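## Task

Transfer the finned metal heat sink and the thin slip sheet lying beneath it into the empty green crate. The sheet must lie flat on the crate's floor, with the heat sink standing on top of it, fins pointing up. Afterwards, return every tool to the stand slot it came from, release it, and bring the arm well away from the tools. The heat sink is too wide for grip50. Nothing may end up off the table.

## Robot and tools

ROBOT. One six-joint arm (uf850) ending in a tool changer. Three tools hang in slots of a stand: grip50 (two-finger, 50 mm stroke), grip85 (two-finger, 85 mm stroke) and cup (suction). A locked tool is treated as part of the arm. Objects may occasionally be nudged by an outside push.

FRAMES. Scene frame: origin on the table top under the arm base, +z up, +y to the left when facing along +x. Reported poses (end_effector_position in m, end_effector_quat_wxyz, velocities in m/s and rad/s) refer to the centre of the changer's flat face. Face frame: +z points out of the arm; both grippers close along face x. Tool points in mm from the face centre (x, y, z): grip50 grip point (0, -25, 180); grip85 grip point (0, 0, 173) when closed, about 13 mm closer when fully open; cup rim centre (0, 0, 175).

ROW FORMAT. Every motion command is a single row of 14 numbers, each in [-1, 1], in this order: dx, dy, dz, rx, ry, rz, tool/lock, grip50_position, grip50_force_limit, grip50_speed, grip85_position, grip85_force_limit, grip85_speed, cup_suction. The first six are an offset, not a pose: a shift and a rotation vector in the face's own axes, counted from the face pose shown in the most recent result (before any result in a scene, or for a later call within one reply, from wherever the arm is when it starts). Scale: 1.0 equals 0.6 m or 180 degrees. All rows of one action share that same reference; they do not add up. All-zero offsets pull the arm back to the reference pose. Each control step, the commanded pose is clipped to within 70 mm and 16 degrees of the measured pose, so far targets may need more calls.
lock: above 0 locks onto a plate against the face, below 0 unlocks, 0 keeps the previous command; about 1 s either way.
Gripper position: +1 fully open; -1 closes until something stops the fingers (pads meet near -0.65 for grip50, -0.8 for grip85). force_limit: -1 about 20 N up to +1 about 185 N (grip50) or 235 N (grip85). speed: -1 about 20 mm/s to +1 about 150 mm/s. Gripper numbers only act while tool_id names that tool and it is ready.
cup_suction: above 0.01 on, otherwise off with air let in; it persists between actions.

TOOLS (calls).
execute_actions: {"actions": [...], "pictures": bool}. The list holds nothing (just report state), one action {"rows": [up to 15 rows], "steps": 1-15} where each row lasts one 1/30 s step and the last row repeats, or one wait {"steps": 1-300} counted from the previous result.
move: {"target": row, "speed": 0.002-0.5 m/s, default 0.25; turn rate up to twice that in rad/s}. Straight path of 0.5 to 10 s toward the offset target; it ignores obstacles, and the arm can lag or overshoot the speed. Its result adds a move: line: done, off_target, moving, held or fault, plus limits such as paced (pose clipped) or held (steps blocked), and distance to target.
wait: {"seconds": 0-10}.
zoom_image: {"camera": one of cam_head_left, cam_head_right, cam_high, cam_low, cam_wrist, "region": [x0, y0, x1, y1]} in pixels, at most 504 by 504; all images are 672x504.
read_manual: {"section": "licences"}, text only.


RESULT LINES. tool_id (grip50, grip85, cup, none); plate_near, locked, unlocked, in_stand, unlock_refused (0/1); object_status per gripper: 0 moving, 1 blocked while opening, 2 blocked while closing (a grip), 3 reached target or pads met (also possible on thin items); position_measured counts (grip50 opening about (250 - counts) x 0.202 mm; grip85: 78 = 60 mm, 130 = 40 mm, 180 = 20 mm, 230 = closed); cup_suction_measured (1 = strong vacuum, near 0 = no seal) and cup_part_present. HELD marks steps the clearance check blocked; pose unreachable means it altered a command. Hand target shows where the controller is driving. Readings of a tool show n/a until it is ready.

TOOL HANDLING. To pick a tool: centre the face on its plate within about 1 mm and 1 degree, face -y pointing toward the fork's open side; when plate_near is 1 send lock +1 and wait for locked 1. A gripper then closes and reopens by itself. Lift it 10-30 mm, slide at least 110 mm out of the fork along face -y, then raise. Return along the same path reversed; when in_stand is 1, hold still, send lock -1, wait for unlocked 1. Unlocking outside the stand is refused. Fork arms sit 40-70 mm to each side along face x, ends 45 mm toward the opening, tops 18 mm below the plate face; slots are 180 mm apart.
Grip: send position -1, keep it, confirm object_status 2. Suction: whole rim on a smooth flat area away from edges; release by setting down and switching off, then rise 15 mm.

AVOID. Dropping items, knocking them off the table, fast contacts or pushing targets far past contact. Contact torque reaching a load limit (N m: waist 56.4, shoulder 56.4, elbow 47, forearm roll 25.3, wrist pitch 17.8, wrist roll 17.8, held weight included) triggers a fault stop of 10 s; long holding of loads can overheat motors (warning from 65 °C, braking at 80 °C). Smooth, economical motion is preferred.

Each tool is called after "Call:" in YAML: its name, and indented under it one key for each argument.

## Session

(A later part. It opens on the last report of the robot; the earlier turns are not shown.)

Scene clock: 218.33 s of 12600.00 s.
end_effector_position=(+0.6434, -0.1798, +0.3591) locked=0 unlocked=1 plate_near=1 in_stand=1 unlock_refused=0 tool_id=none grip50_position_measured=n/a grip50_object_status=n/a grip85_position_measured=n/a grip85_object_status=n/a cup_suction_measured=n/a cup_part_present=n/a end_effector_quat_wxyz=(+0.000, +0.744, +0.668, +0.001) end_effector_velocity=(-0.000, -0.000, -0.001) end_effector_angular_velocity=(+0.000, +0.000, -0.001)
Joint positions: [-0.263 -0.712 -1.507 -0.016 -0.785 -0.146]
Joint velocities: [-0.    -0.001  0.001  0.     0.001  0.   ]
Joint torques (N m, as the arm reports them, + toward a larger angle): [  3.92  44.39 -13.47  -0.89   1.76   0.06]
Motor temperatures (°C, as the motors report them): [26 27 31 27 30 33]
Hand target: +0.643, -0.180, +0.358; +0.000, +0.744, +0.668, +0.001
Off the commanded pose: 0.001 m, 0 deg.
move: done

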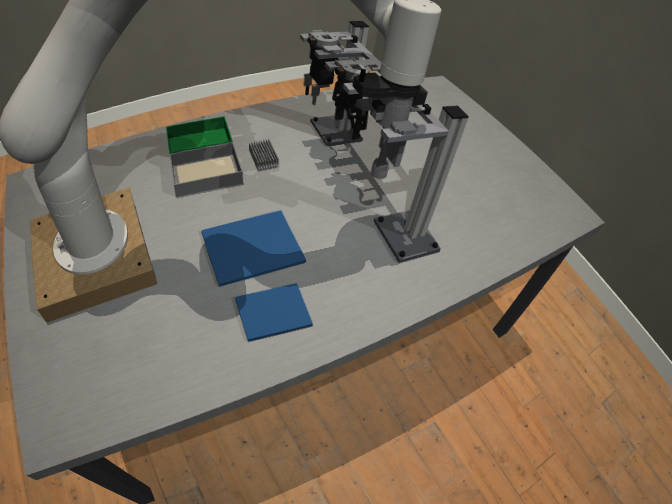

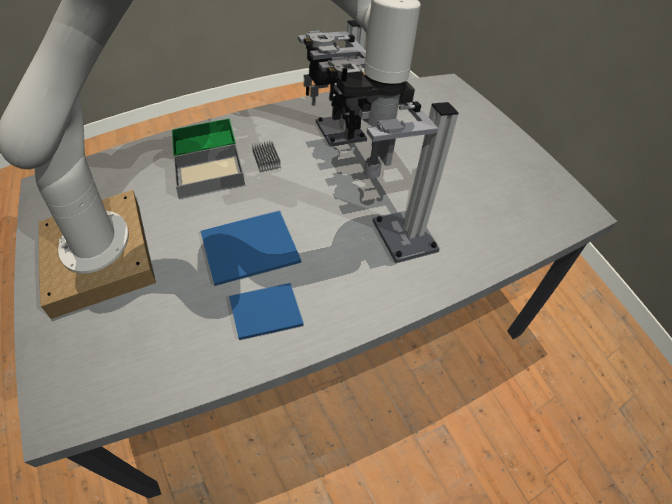

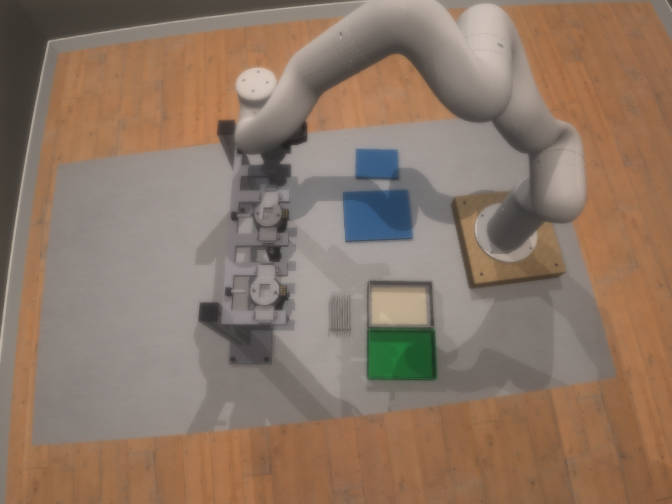

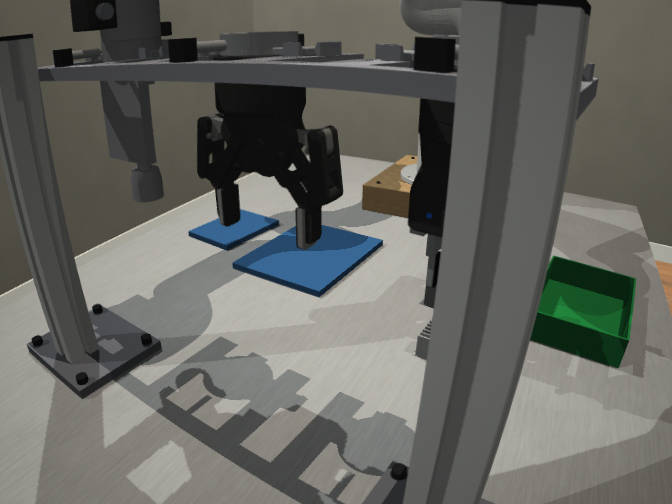

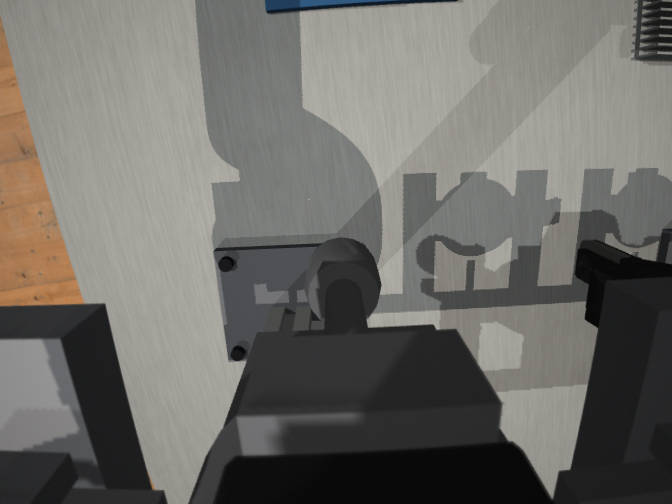

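Call:
execute_actions:
  actions:
    - {"rows":[[0,0,0,0,0,0,1,0,0,0,0,0,0,0]],"steps":15}
  pictures: false

Call:
execute_actions:
  actions:
    - {"steps":25}
  pictures: false

Call:
move:
  target: [0,0,-0.033,0,0,0,0,0,0,0,0,0,0,0]
  speed: 0.08

Call:
move:
  target: [0,-0.22,0,0,0,0,0,0,0,0,0,0,0,0]
  speed: 0.15

Call:
move:
  target: [0.52,-0.334,0.13,0,0,0,0,0,0,0,0,0,0,0]
  speed: 0.3

Scene clock: 234.67 s of 12600.00 s.
end_effector_position=(+0.6433, -0.1798, +0.3589) locked=0 unlocked=0 plate_near=1 in_stand=1 unlock_refused=0 tool_id=none grip50_position_measured=n/a grip50_object_status=n/a grip85_position_measured=n/a grip85_object_status=n/a cup_suction_measured=n/a cup_part_present=n/a end_effector_quat_wxyz=(+0.000, +0.744, +0.668, +0.001) end_effector_velocity=(+0.000, +0.000, +0.000) end_effector_angular_velocity=(+0.000, -0.000, +0.002)
Joint positions: [-0.263 -0.712 -1.507 -0.016 -0.785 -0.146]
Joint velocities: [ 0.    -0.    -0.     0.    -0.    -0.001]
Joint torques (N m, as the arm reports them, + toward a larger angle): [  1.02  35.24 -11.07  -1.29   2.93   0.13]
Motor temperatures (°C, as the motors report them): [26 27 30 27 31 33]
Hand target: +0.643, -0.180, +0.359; +0.000, +0.744, +0.668, +0.001
Off the commanded pose: 0.000 m, 0 deg.
Steps of this call (steps 1 to 475: nothing new was sent; steps 476 to 490: all 15 steps of this action). Readings (end_effector_position | what the end effector reports):
476: (+0.6433, -0.1798, +0.3587) | locked=0 unlocked=0 plate_near=1 in_stand=1 unlock_refused=0 tool_id=none grip50_position_measured=n/a grip50_object_status=n/a grip85_position_measured=n/a grip85_object_status=n/a cup_suction_measured=n/a cup_part_present=n/a
477: (+0.6433, -0.1798, +0.3588) | locked=0 unlocked=0 plate_near=1 in_stand=1 unlock_refused=0 tool_id=none grip50_position_measured=n/a grip50_object_status=n/a grip85_position_measured=n/a grip85_object_status=n/a cup_suction_measured=n/a cup_part_present=n/a
479: (+0.6433, -0.1798, +0.3588) | locked=0 unlocked=0 plate_near=1 in_stand=1 unlock_refused=0 tool_id=none grip50_position_measured=n/a grip50_object_status=n/a grip85_position_measured=n/a grip85_object_status=n/a cup_suction_measured=n/a cup_part_present=n/a
483: (+0.6433, -0.1798, +0.3588) | locked=0 unlocked=0 plate_near=1 in_stand=1 unlock_refused=0 tool_id=none grip50_position_measured=n/a grip50_object_status=n/a grip85_position_measured=n/a grip85_object_status=n/a cup_suction_measured=n/a cup_part_present=n/a
490: the state above

Scene clock: 235.50 s of 12600.00 s.
end_effector_position=(+0.6434, -0.1798, +0.3591) locked=1 unlocked=0 plate_near=1 in_stand=1 unlock_refused=0 tool_id=cup grip50_position_measured=n/a grip50_object_status=n/a grip85_position_measured=n/a grip85_object_status=n/a cup_suction_measured=n/a cup_part_present=n/a end_effector_quat_wxyz=(+0.000, +0.744, +0.668, +0.001) end_effector_velocity=(+0.000, +0.000, +0.000) end_effector_angular_velocity=(-0.000, -0.000, +0.000)
Joint positions: [-0.263 -0.712 -1.507 -0.016 -0.785 -0.146]
Joint velocities: [ 0.  0. -0.  0. -0.  0.]
Joint torques (N m, as the arm reports them, + toward a larger angle): [  2.16  42.72 -13.32  -0.94   2.75   0.24]
Motor temperatures (°C, as the motors report them): [26 27 30 27 31 33]
Hand target: +0.643, -0.180, +0.359; +0.000, +0.744, +0.668, +0.001
Off the commanded pose: 0.000 m, 0 deg.
Steps of this call (steps 1 to 25: nothing new was sent). Readings (end_effector_position | what the end effector reports):
1: (+0.6433, -0.1798, +0.3589) | locked=0 unlocked=0 plate_near=1 in_stand=1 unlock_refused=0 tool_id=none grip50_position_measured=n/a grip50_object_status=n/a grip85_position_measured=n/a grip85_object_status=n/a cup_suction_measured=n/a cup_part_present=n/a
2: (+0.6433, -0.1798, +0.3589) | locked=0 unlocked=0 plate_near=1 in_stand=1 unlock_refused=0 tool_id=none grip50_position_measured=n/a grip50_object_status=n/a grip85_position_measured=n/a grip85_object_status=n/a cup_suction_measured=n/a cup_part_present=n/a
4: (+0.6433, -0.1798, +0.3589) | locked=0 unlocked=0 plate_near=1 in_stand=1 unlock_refused=0 tool_id=none grip50_position_measured=n/a grip50_object_status=n/a grip85_position_measured=n/a grip85_object_status=n/a cup_suction_measured=n/a cup_part_present=n/a
8: (+0.6433, -0.1798, +0.3589) | locked=0 unlocked=0 plate_near=1 in_stand=1 unlock_refused=0 tool_id=none grip50_position_measured=n/a grip50_object_status=n/a grip85_position_measured=n/a grip85_object_status=n/a cup_suction_measured=n/a cup_part_present=n/a
25: the state above

Scene clock: 236.23 s of 12600.00 s.
end_effector_position=(+0.6432, -0.1797, +0.3786) locked=1 unlocked=0 plate_near=1 in_stand=0 unlock_refused=0 tool_id=cup grip50_position_measured=n/a grip50_object_status=n/a grip85_position_measured=n/a grip85_object_status=n/a cup_suction_measured=0.00 cup_part_present=0 end_effector_quat_wxyz=(+0.000, +0.744, +0.668, +0.001) end_effector_velocity=(-0.000, +0.000, -0.000) end_effector_angular_velocity=(+0.000, +0.001, +0.001)
Joint positions: [-0.263 -0.69  -1.519 -0.015 -0.82  -0.146]
Joint velocities: [-0.    -0.001 -0.     0.    -0.    -0.001]
Joint torques (N m, as the arm reports them, + toward a larger angle): [  2.98  54.67 -17.99  -1.27   0.83   0.11]
Motor temperatures (°C, as the motors report them): [26 27 30 27 31 33]
Hand target: +0.643, -0.180, +0.379; +0.000, +0.744, +0.668, +0.001
Off the commanded pose: 0.000 m, 0 deg.
move: done

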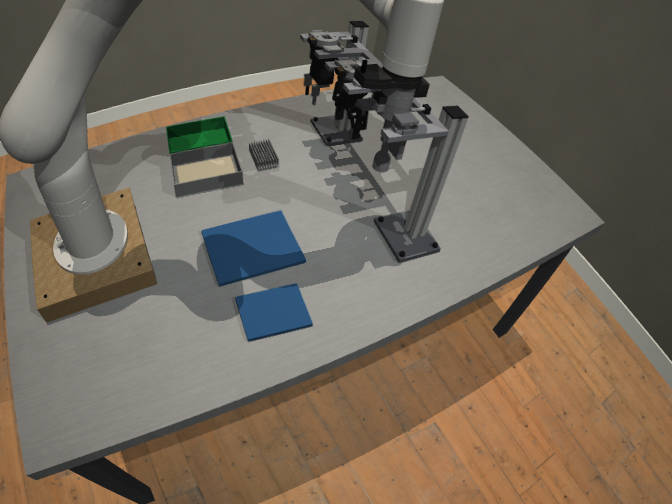

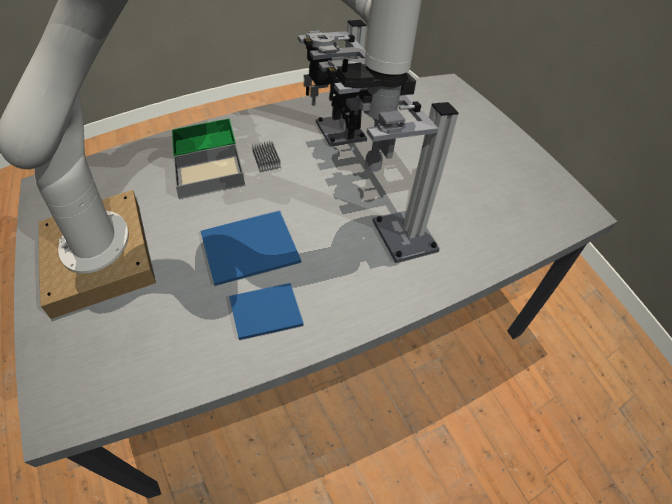

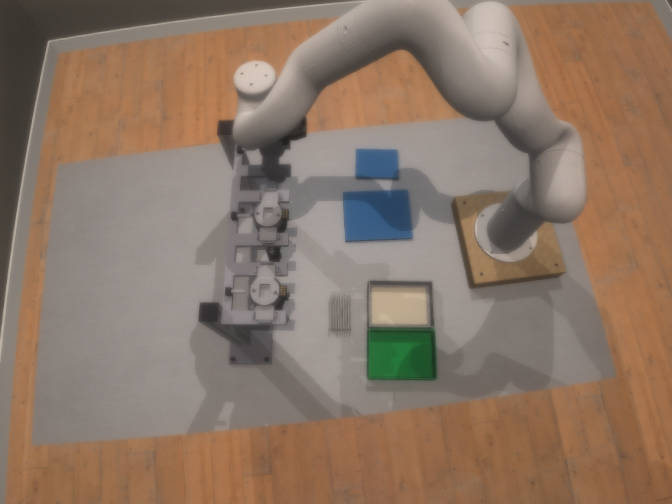

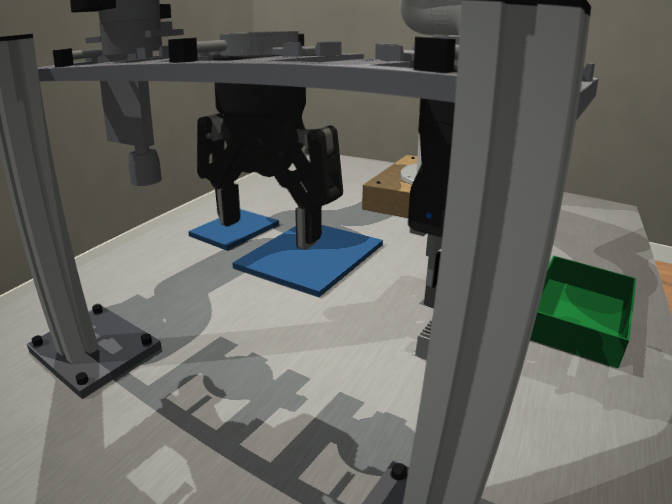

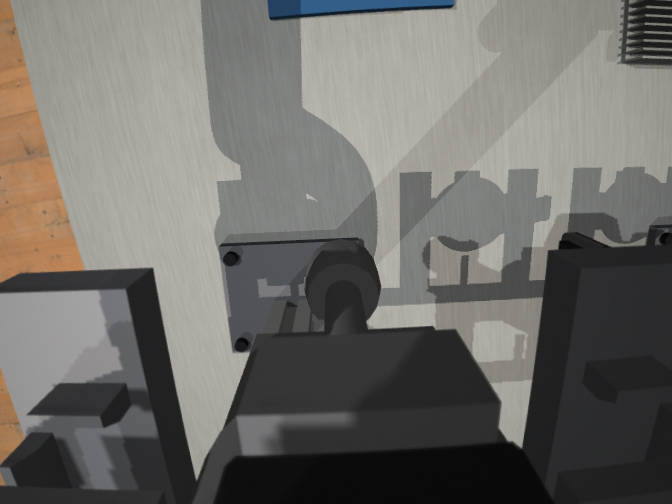

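Scene clock: 237.47 s of 12600.00 s.
end_effector_position=(+0.5121, -0.1661, +0.3780) locked=1 unlocked=0 plate_near=1 in_stand=0 unlock_refused=0 tool_id=cup grip50_position_measured=n/a grip50_object_status=n/a grip85_position_measured=n/a grip85_object_status=n/a cup_suction_measured=0.00 cup_part_present=0 end_effector_quat_wxyz=(+0.000, +0.744, +0.668, +0.001) end_effector_velocity=(-0.001, +0.000, -0.001) end_effector_angular_velocity=(+0.001, +0.002, +0.000)
Joint positions: [-0.302 -0.395 -1.072 -0.017 -0.667 -0.182]
Joint velocities: [-0.     0.     0.002  0.     0.    -0.   ]
Joint torques (N m, as the arm reports them, + toward a larger angle): [  2.88  42.89 -16.64  -0.3    0.6    0.26]
Motor temperatures (°C, as the motors report them): [26 27 30 27 31 33]
Hand target: +0.512, -0.166, +0.378; +0.000, +0.744, +0.668, +0.001
Off the commanded pose: 0.001 m, 0 deg.
move: done

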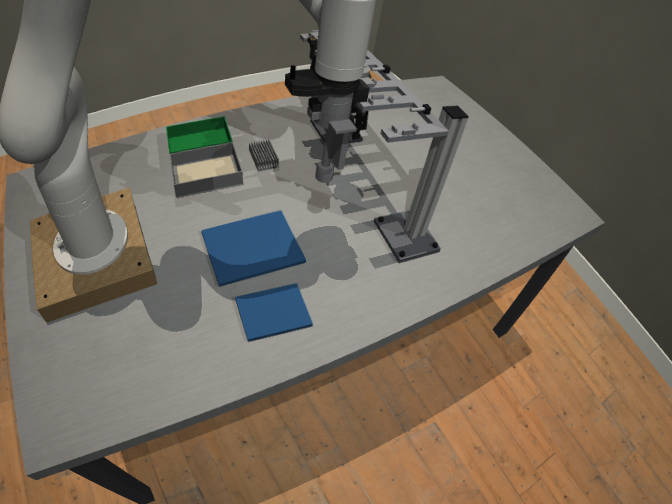

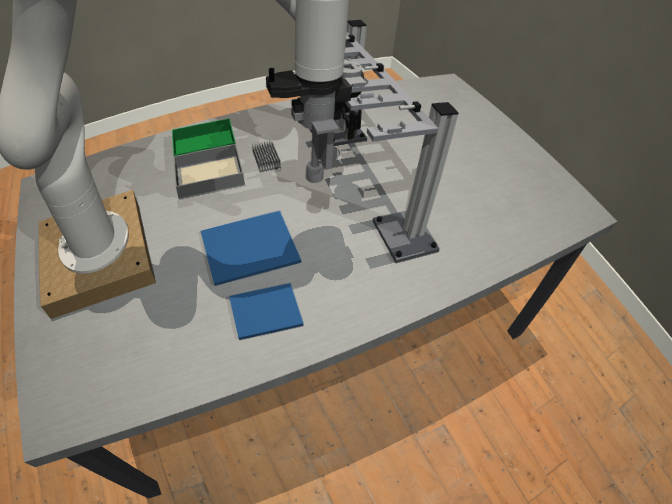

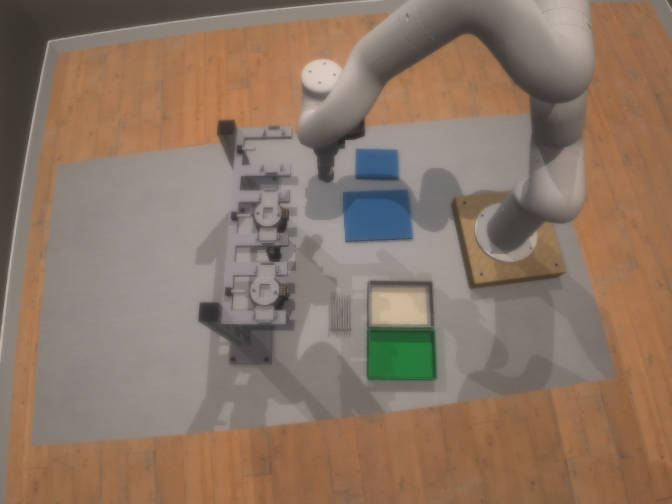

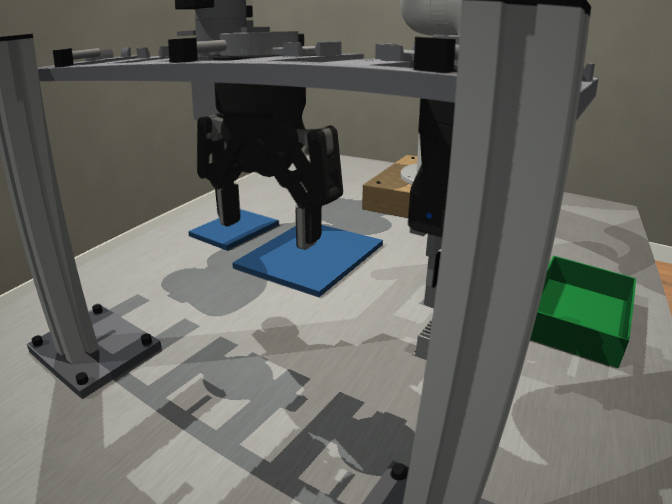

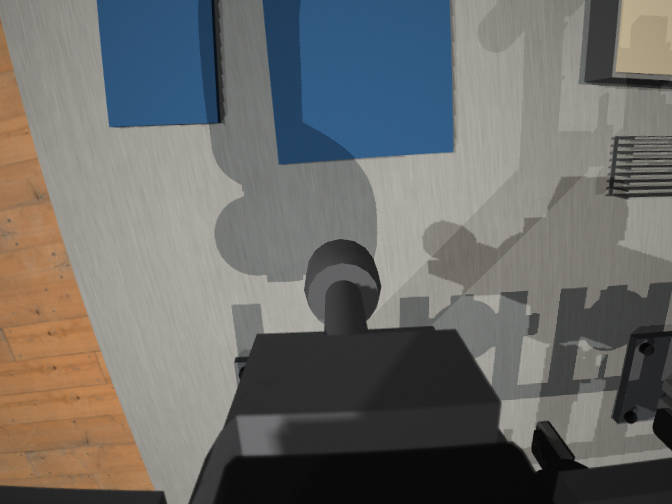

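Scene clock: 239.17 s of 12600.00 s.
end_effector_position=(+0.3457, +0.1638, +0.2988) locked=1 unlocked=0 plate_near=1 in_stand=0 unlock_refused=0 tool_id=cup grip50_position_measured=n/a grip50_object_status=n/a grip85_position_measured=n/a grip85_object_status=n/a cup_suction_measured=0.00 cup_part_present=0 end_effector_quat_wxyz=(+0.002, +0.744, +0.668, -0.001) end_effector_velocity=(-0.001, +0.000, -0.001) end_effector_angular_velocity=(-0.002, +0.002, -0.001)
Joint positions: [ 0.461 -0.23  -0.602 -0.053 -0.374  0.617]
Joint velocities: [ 0.002 -0.     0.002 -0.002 -0.     0.005]
Joint torques (N m, as the arm reports them, + toward a larger angle): [  4.51  33.46 -13.07  -0.63   0.6    0.06]
Motor temperatures (°C, as the motors report them): [26 27 30 27 31 33]
Hand target: +0.345, +0.164, +0.299; +0.002, +0.744, +0.668, -0.001
Off the commanded pose: 0.002 m, 0 deg.
move: done

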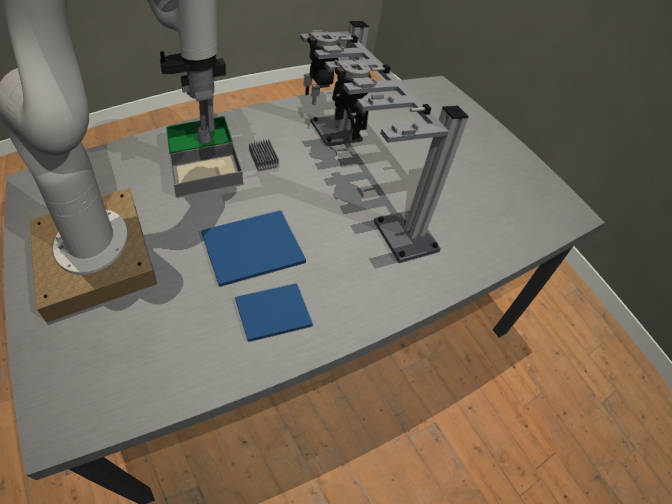

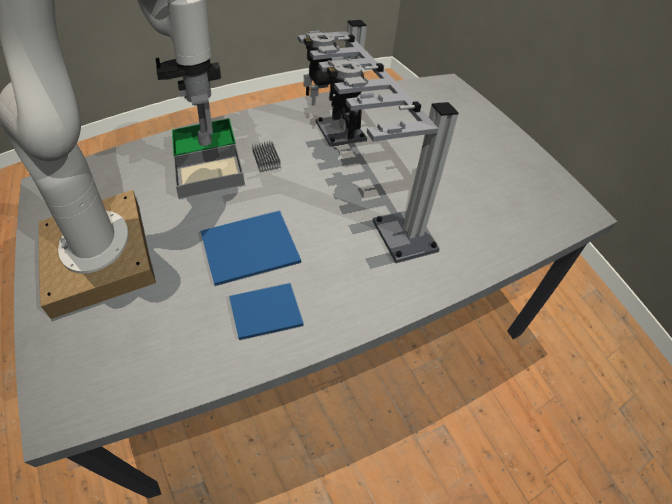

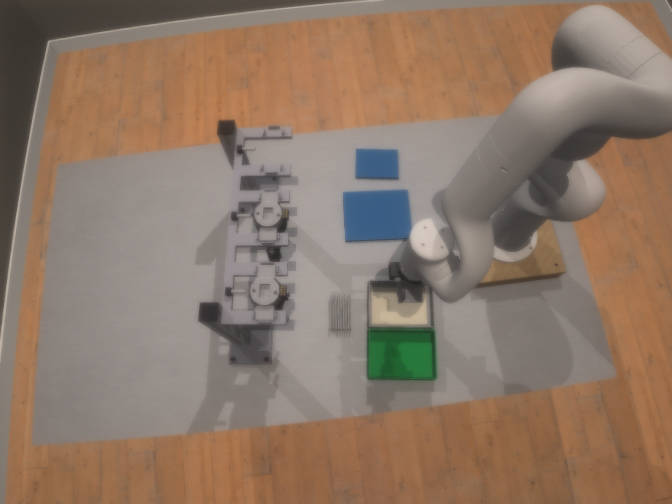

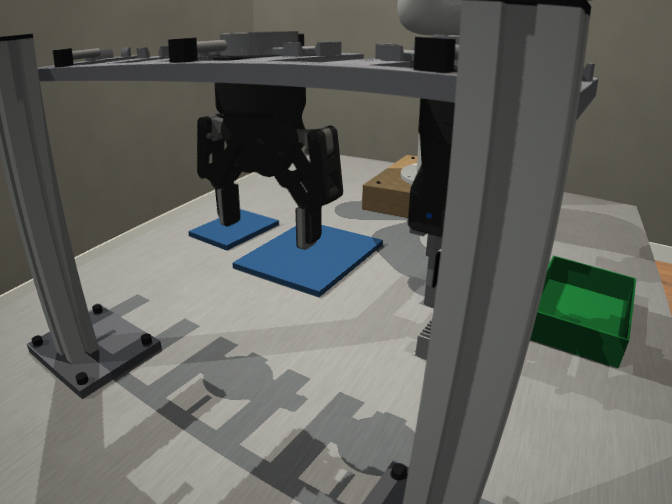

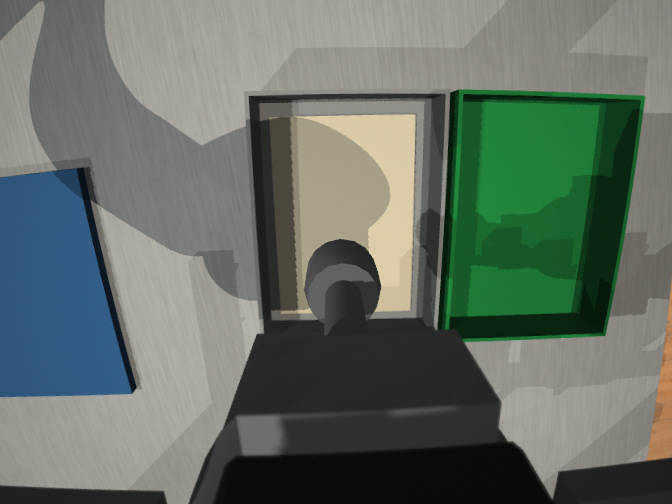

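Call:
move:
  target: [0,0,0.172,0,0,0,0,0,0,0,0,0,0,0]
  speed: 0.12

Call:
move:
  target: [0,0,0.026,0,0,0,0,0,0,0,0,0,0,1]
  speed: 0.015

Scene clock: 262.77 s of 12600.00 s.
end_effector_position=(+0.3465, +0.1635, +0.1959) locked=1 unlocked=0 plate_near=1 in_stand=0 unlock_refused=0 tool_id=cup grip50_position_measured=n/a grip50_object_status=n/a grip85_position_measured=n/a grip85_object_status=n/a cup_suction_measured=0.00 cup_part_present=0 end_effector_quat_wxyz=(+0.002, +0.744, +0.668, -0.000) end_effector_velocity=(-0.001, -0.000, -0.001) end_effector_angular_velocity=(-0.004, -0.001, -0.001)
Joint positions: [ 0.455 -0.503 -0.612 -0.175 -0.112  0.737]
Joint velocities: [ 0.001 -0.001  0.001 -0.04   0.001  0.042]
Joint torques (N m, as the arm reports them, + toward a larger angle): [ 3.4  36.57 -8.54 -1.11  0.78  0.13]
Motor temperatures (°C, as the motors report them): [26 27 30 27 30 33]
Hand target: +0.346, +0.163, +0.196; +0.002, +0.744, +0.668, -0.001
Off the commanded pose: 0.001 m, 0 deg.
move: done

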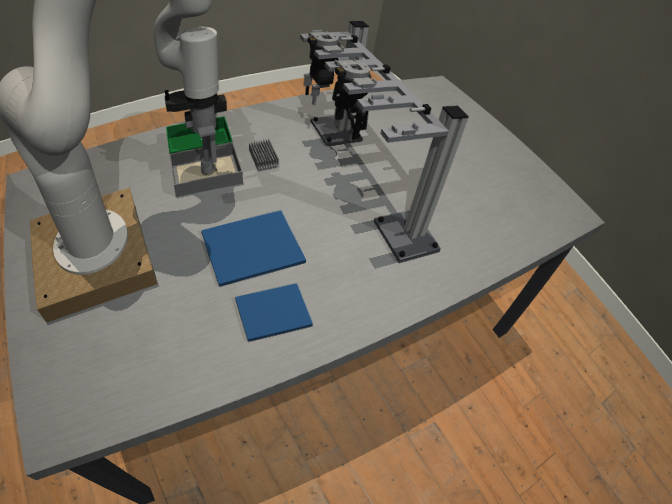

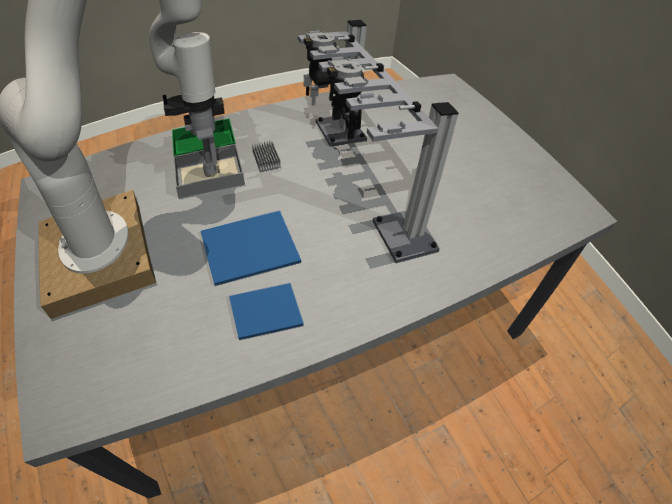

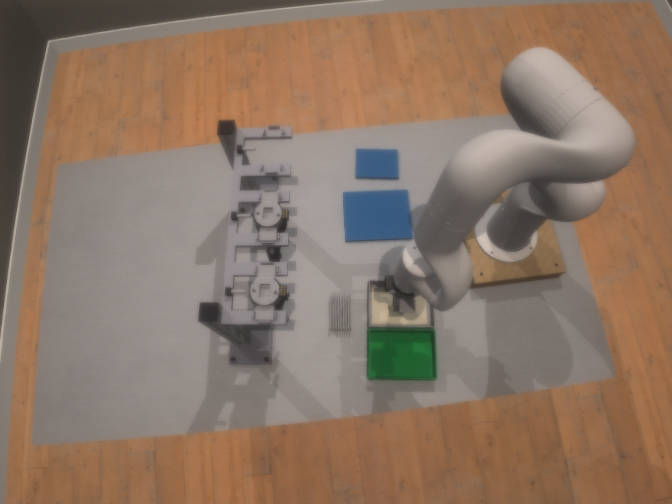

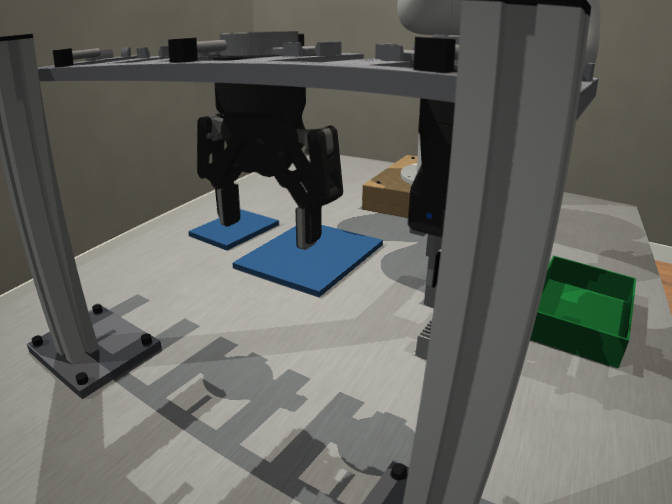

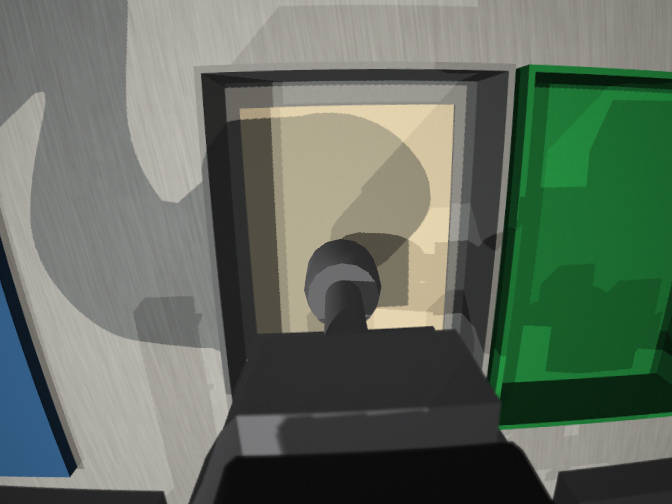

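Scene clock: 264.03 s of 12600.00 s.
end_effector_position=(+0.3466, +0.1634, +0.1803) locked=1 unlocked=0 plate_near=1 in_stand=0 unlock_refused=0 tool_id=cup grip50_position_measured=n/a grip50_object_status=n/a grip85_position_measured=n/a grip85_object_status=n/a cup_suction_measured=0.25 cup_part_present=0 end_effector_quat_wxyz=(+0.002, +0.744, +0.668, -0.000) end_effector_velocity=(+0.001, +0.000, +0.000) end_effector_angular_velocity=(-0.000, -0.004, -0.001)
Joint positions: [ 0.455 -0.548 -0.62  -0.257 -0.077  0.818]
Joint velocities: [ 0.001  0.001 -0.    -0.031  0.002  0.033]
Joint torques (N m, as the arm reports them, + toward a larger angle): [ 3.53 37.66 -8.95 -1.27  0.74  0.18]
Motor temperatures (°C, as the motors report them): [26 27 30 27 30 33]
Hand target: +0.347, +0.163, +0.180; +0.002, +0.744, +0.668, -0.000
Off the commanded pose: 0.000 m, 0 deg.
move: done

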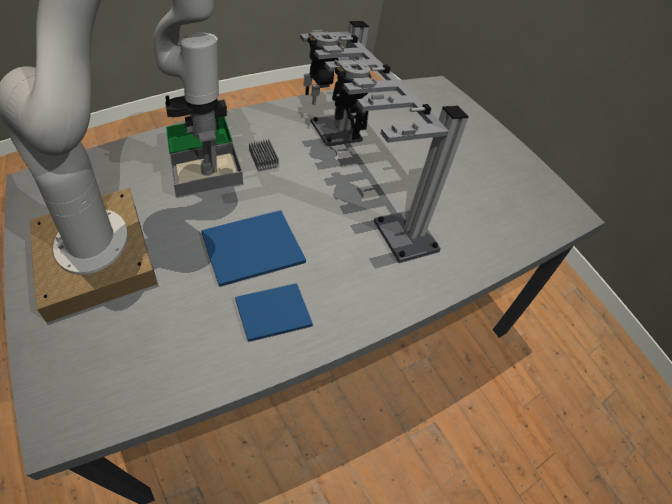

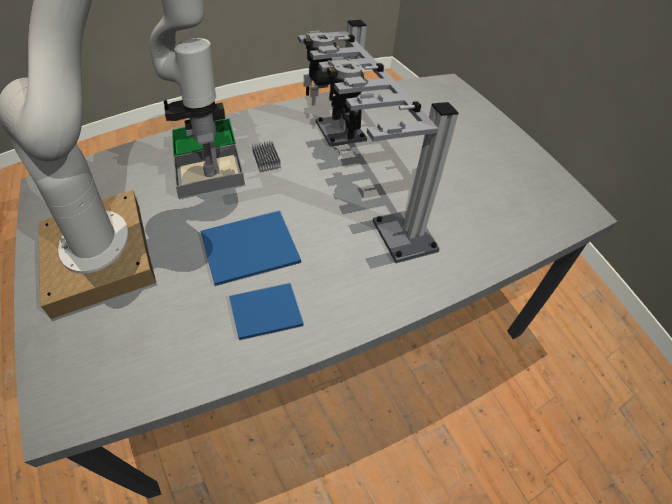

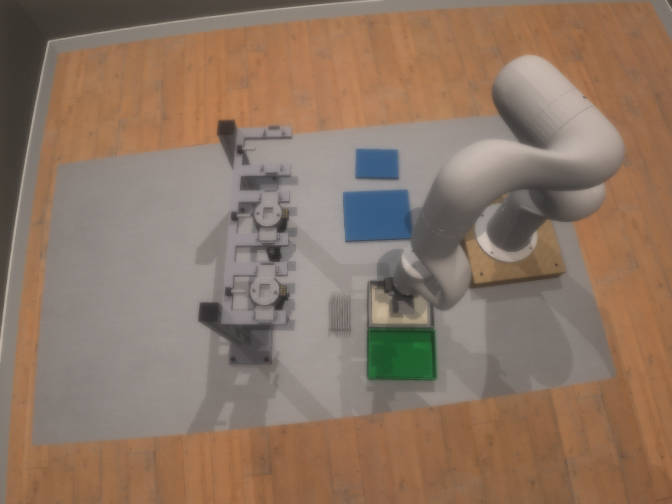

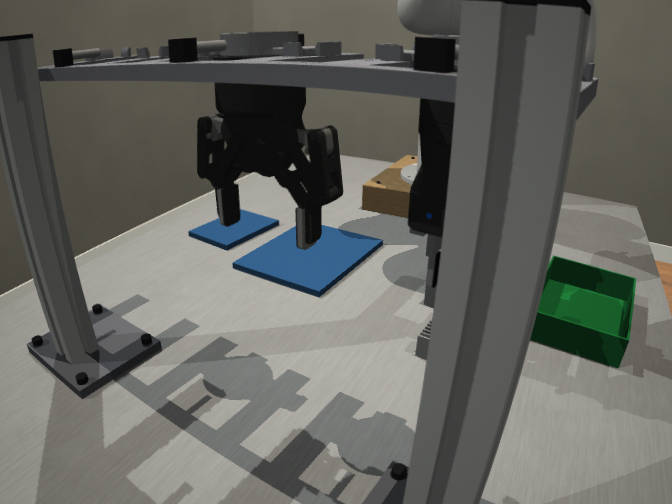

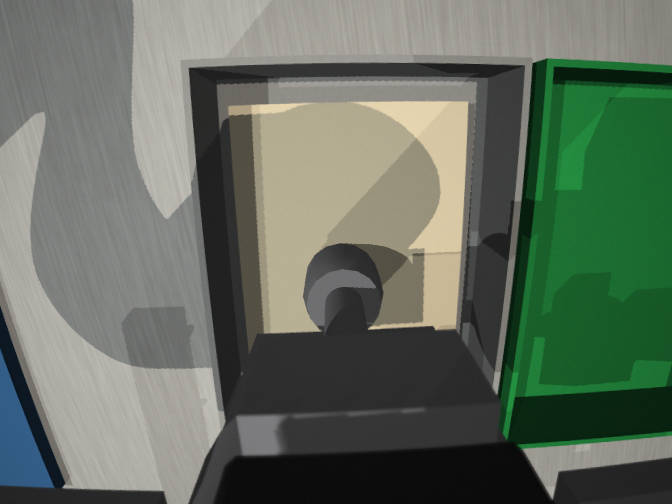

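Call:
execute_actions:
  actions:
    - {"rows":[[0,0,0,0,0,0,0,0,0,0,0,0,0,1]],"steps":10}
  pictures: false

Call:
move:
  target: [0,0,-0.135,0,0,0,0,0,0,0,0,0,0,1]
  speed: 0.08

Scene clock: 270.73 s of 12600.00 s.
end_effector_position=(+0.3466, +0.1634, +0.1803) locked=1 unlocked=0 plate_near=1 in_stand=0 unlock_refused=0 tool_id=cup grip50_position_measured=n/a grip50_object_status=n/a grip85_position_measured=n/a grip85_object_status=n/a cup_suction_measured=0.89 cup_part_present=1 end_effector_quat_wxyz=(+0.002, +0.744, +0.668, -0.000) end_effector_velocity=(-0.000, -0.000, -0.000) end_effector_angular_velocity=(-0.000, +0.000, -0.000)
Joint positions: [ 0.455 -0.548 -0.62  -0.258 -0.077  0.818]
Joint velocities: [-0.    -0.     0.     0.001 -0.    -0.001]
Joint torques (N m, as the arm reports them, + toward a larger angle): [ 3.76 36.63 -8.47 -0.56  0.7   0.03]
Motor temperatures (°C, as the motors report them): [26 27 30 27 30 33]
Hand target: +0.347, +0.163, +0.180; +0.002, +0.744, +0.668, -0.000
Off the commanded pose: 0.000 m, 0 deg.
Steps of this call (steps 1 to 191: nothing new was sent; steps 192 to 201: all 10 steps of this action). Readings (end_effector_position | what the end effector reports):
192: (+0.3466, +0.1634, +0.1803) | locked=1 unlocked=0 plate_near=1 in_stand=0 unlock_refused=0 tool_id=cup grip50_position_measured=n/a grip50_object_status=n/a grip85_position_measured=n/a grip85_object_status=n/a cup_suction_measured=0.89 cup_part_present=1
193: (+0.3466, +0.1634, +0.1803) | locked=1 unlocked=0 plate_near=1 in_stand=0 unlock_refused=0 tool_id=cup grip50_position_measured=n/a grip50_object_status=n/a grip85_position_measured=n/a grip85_object_status=n/a cup_suction_measured=0.89 cup_part_present=1
195: (+0.3466, +0.1634, +0.1803) | locked=1 unlocked=0 plate_near=1 in_stand=0 unlock_refused=0 tool_id=cup grip50_position_measured=n/a grip50_object_status=n/a grip85_position_measured=n/a grip85_object_status=n/a cup_suction_measured=0.89 cup_part_present=1
199: (+0.3466, +0.1634, +0.1803) | locked=1 unlocked=0 plate_near=1 in_stand=0 unlock_refused=0 tool_id=cup grip50_position_measured=n/a grip50_object_status=n/a grip85_position_measured=n/a grip85_object_status=n/a cup_suction_measured=0.89 cup_part_present=1
201: the state above

Scene clock: 272.30 s of 12600.00 s.
end_effector_position=(+0.3460, +0.1636, +0.2611) locked=1 unlocked=0 plate_near=1 in_stand=0 unlock_refused=0 tool_id=cup grip50_position_measured=n/a grip50_object_status=n/a grip85_position_measured=n/a grip85_object_status=n/a cup_suction_measured=0.89 cup_part_present=1 end_effector_quat_wxyz=(+0.002, +0.744, +0.668, -0.001) end_effector_velocity=(+0.000, +0.000, +0.000) end_effector_angular_velocity=(-0.000, +0.000, +0.001)
Joint positions: [ 0.459 -0.325 -0.597 -0.069 -0.275  0.632]
Joint velocities: [-0.     0.    -0.001  0.    -0.001 -0.001]
Joint torques (N m, as the arm reports them, + toward a larger angle): [  2.35  33.97 -11.76  -0.74   0.72   0.17]
Motor temperatures (°C, as the motors report them): [26 27 30 27 30 33]
Hand target: +0.346, +0.164, +0.261; +0.002, +0.744, +0.668, -0.000
Off the commanded pose: 0.000 m, 0 deg.
move: done

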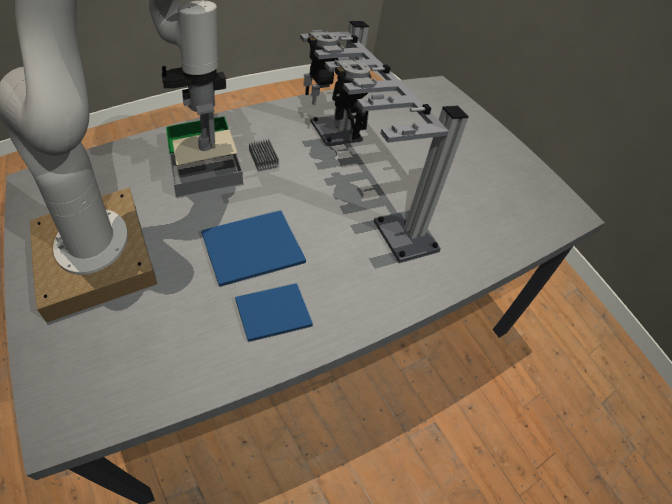

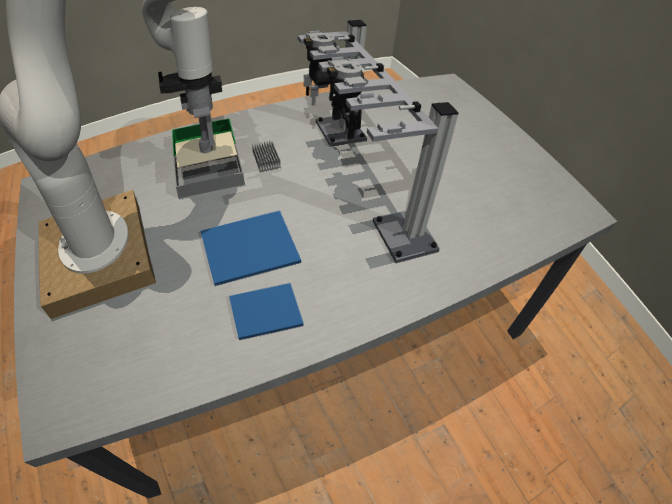

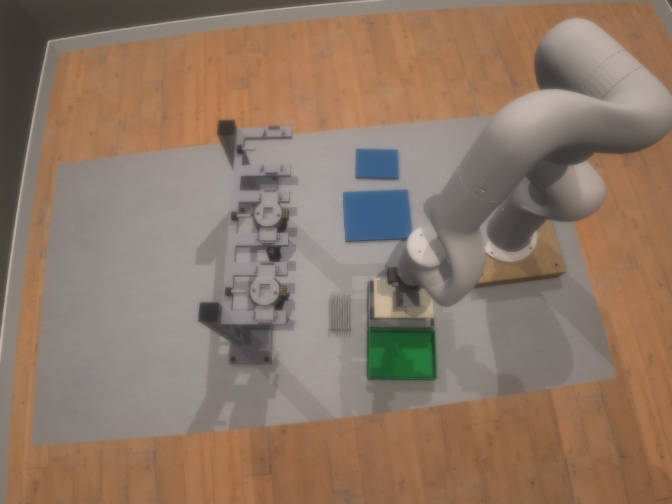

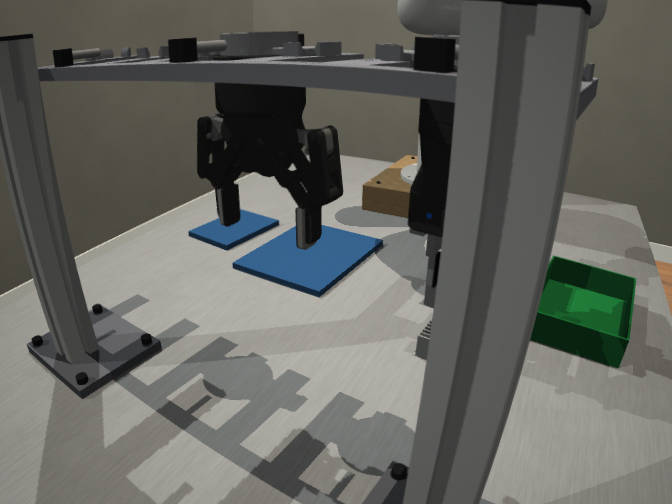

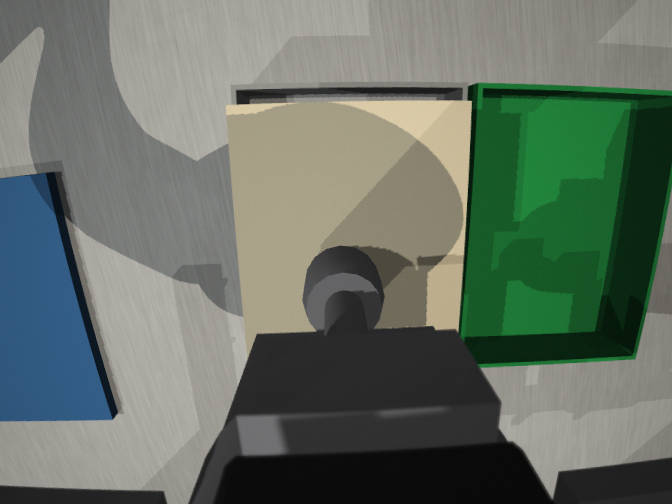

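Call:
move:
  target: [0.235,0,0,0,0,0,0,0,0,0,0,0,0,1]
  speed: 0.12

Scene clock: 281.77 s of 12600.00 s.
end_effector_position=(+0.3607, +0.3033, +0.2607) locked=1 unlocked=0 plate_near=1 in_stand=0 unlock_refused=0 tool_id=cup grip50_position_measured=n/a grip50_object_status=n/a grip85_position_measured=n/a grip85_object_status=n/a cup_suction_measured=0.89 cup_part_present=1 end_effector_quat_wxyz=(+0.003, +0.744, +0.668, -0.001) end_effector_velocity=(+0.001, +0.000, +0.000) end_effector_angular_velocity=(+0.001, -0.001, -0.000)
Joint positions: [ 0.713 -0.491 -0.849 -0.053 -0.366  0.869]
Joint velocities: [ 0.     0.    -0.001 -0.     0.     0.001]
Joint torques (N m, as the arm reports them, + toward a larger angle): [  2.94  40.3  -12.77  -1.31   0.6    0.14]
Motor temperatures (°C, as the motors report them): [26 27 30 27 30 33]
Hand target: +0.361, +0.304, +0.261; +0.003, +0.744, +0.668, -0.001
Off the commanded pose: 0.001 m, 0 deg.
move: done

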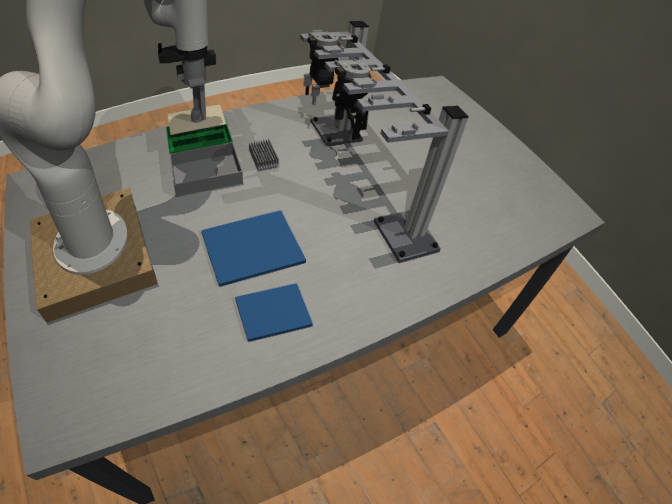

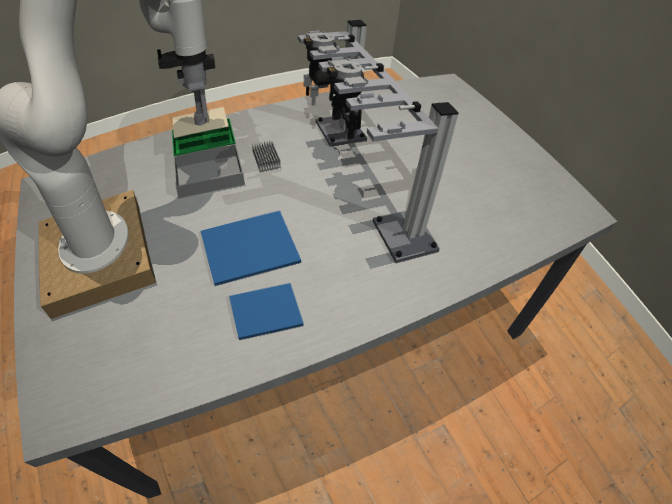

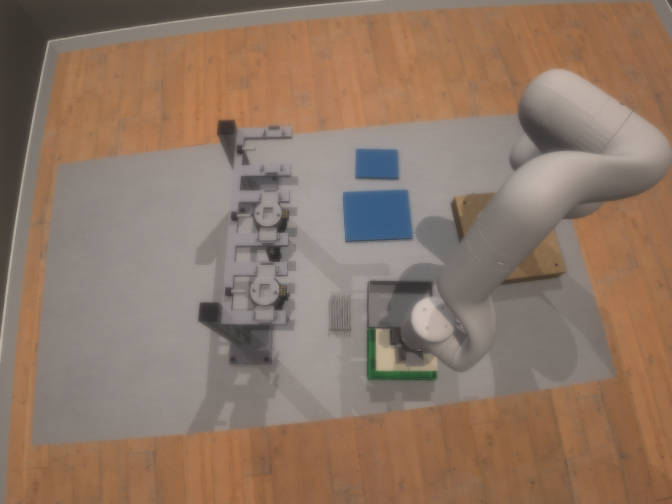

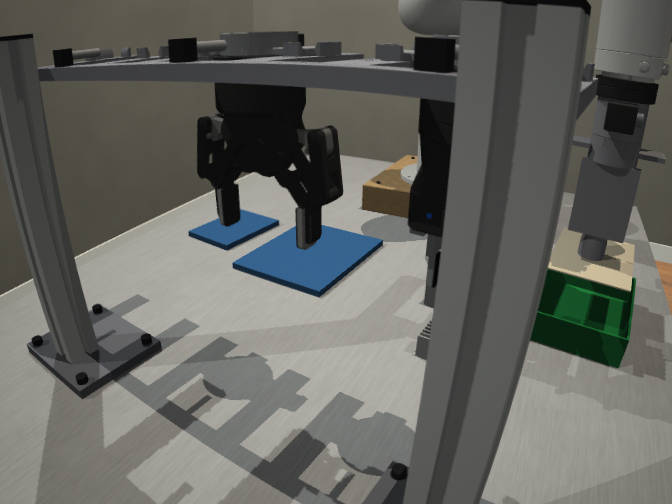

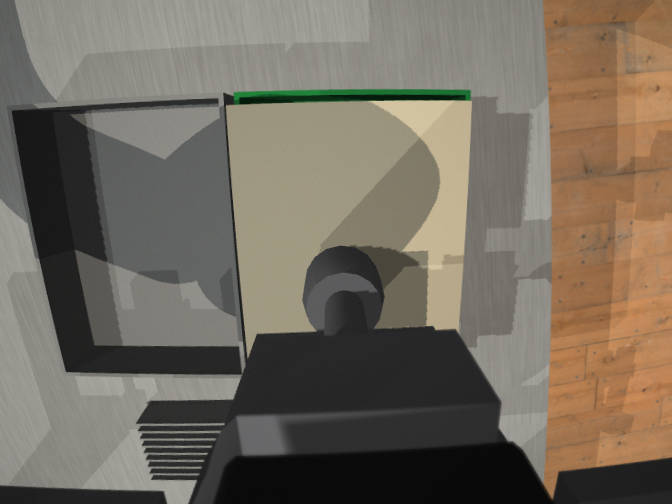

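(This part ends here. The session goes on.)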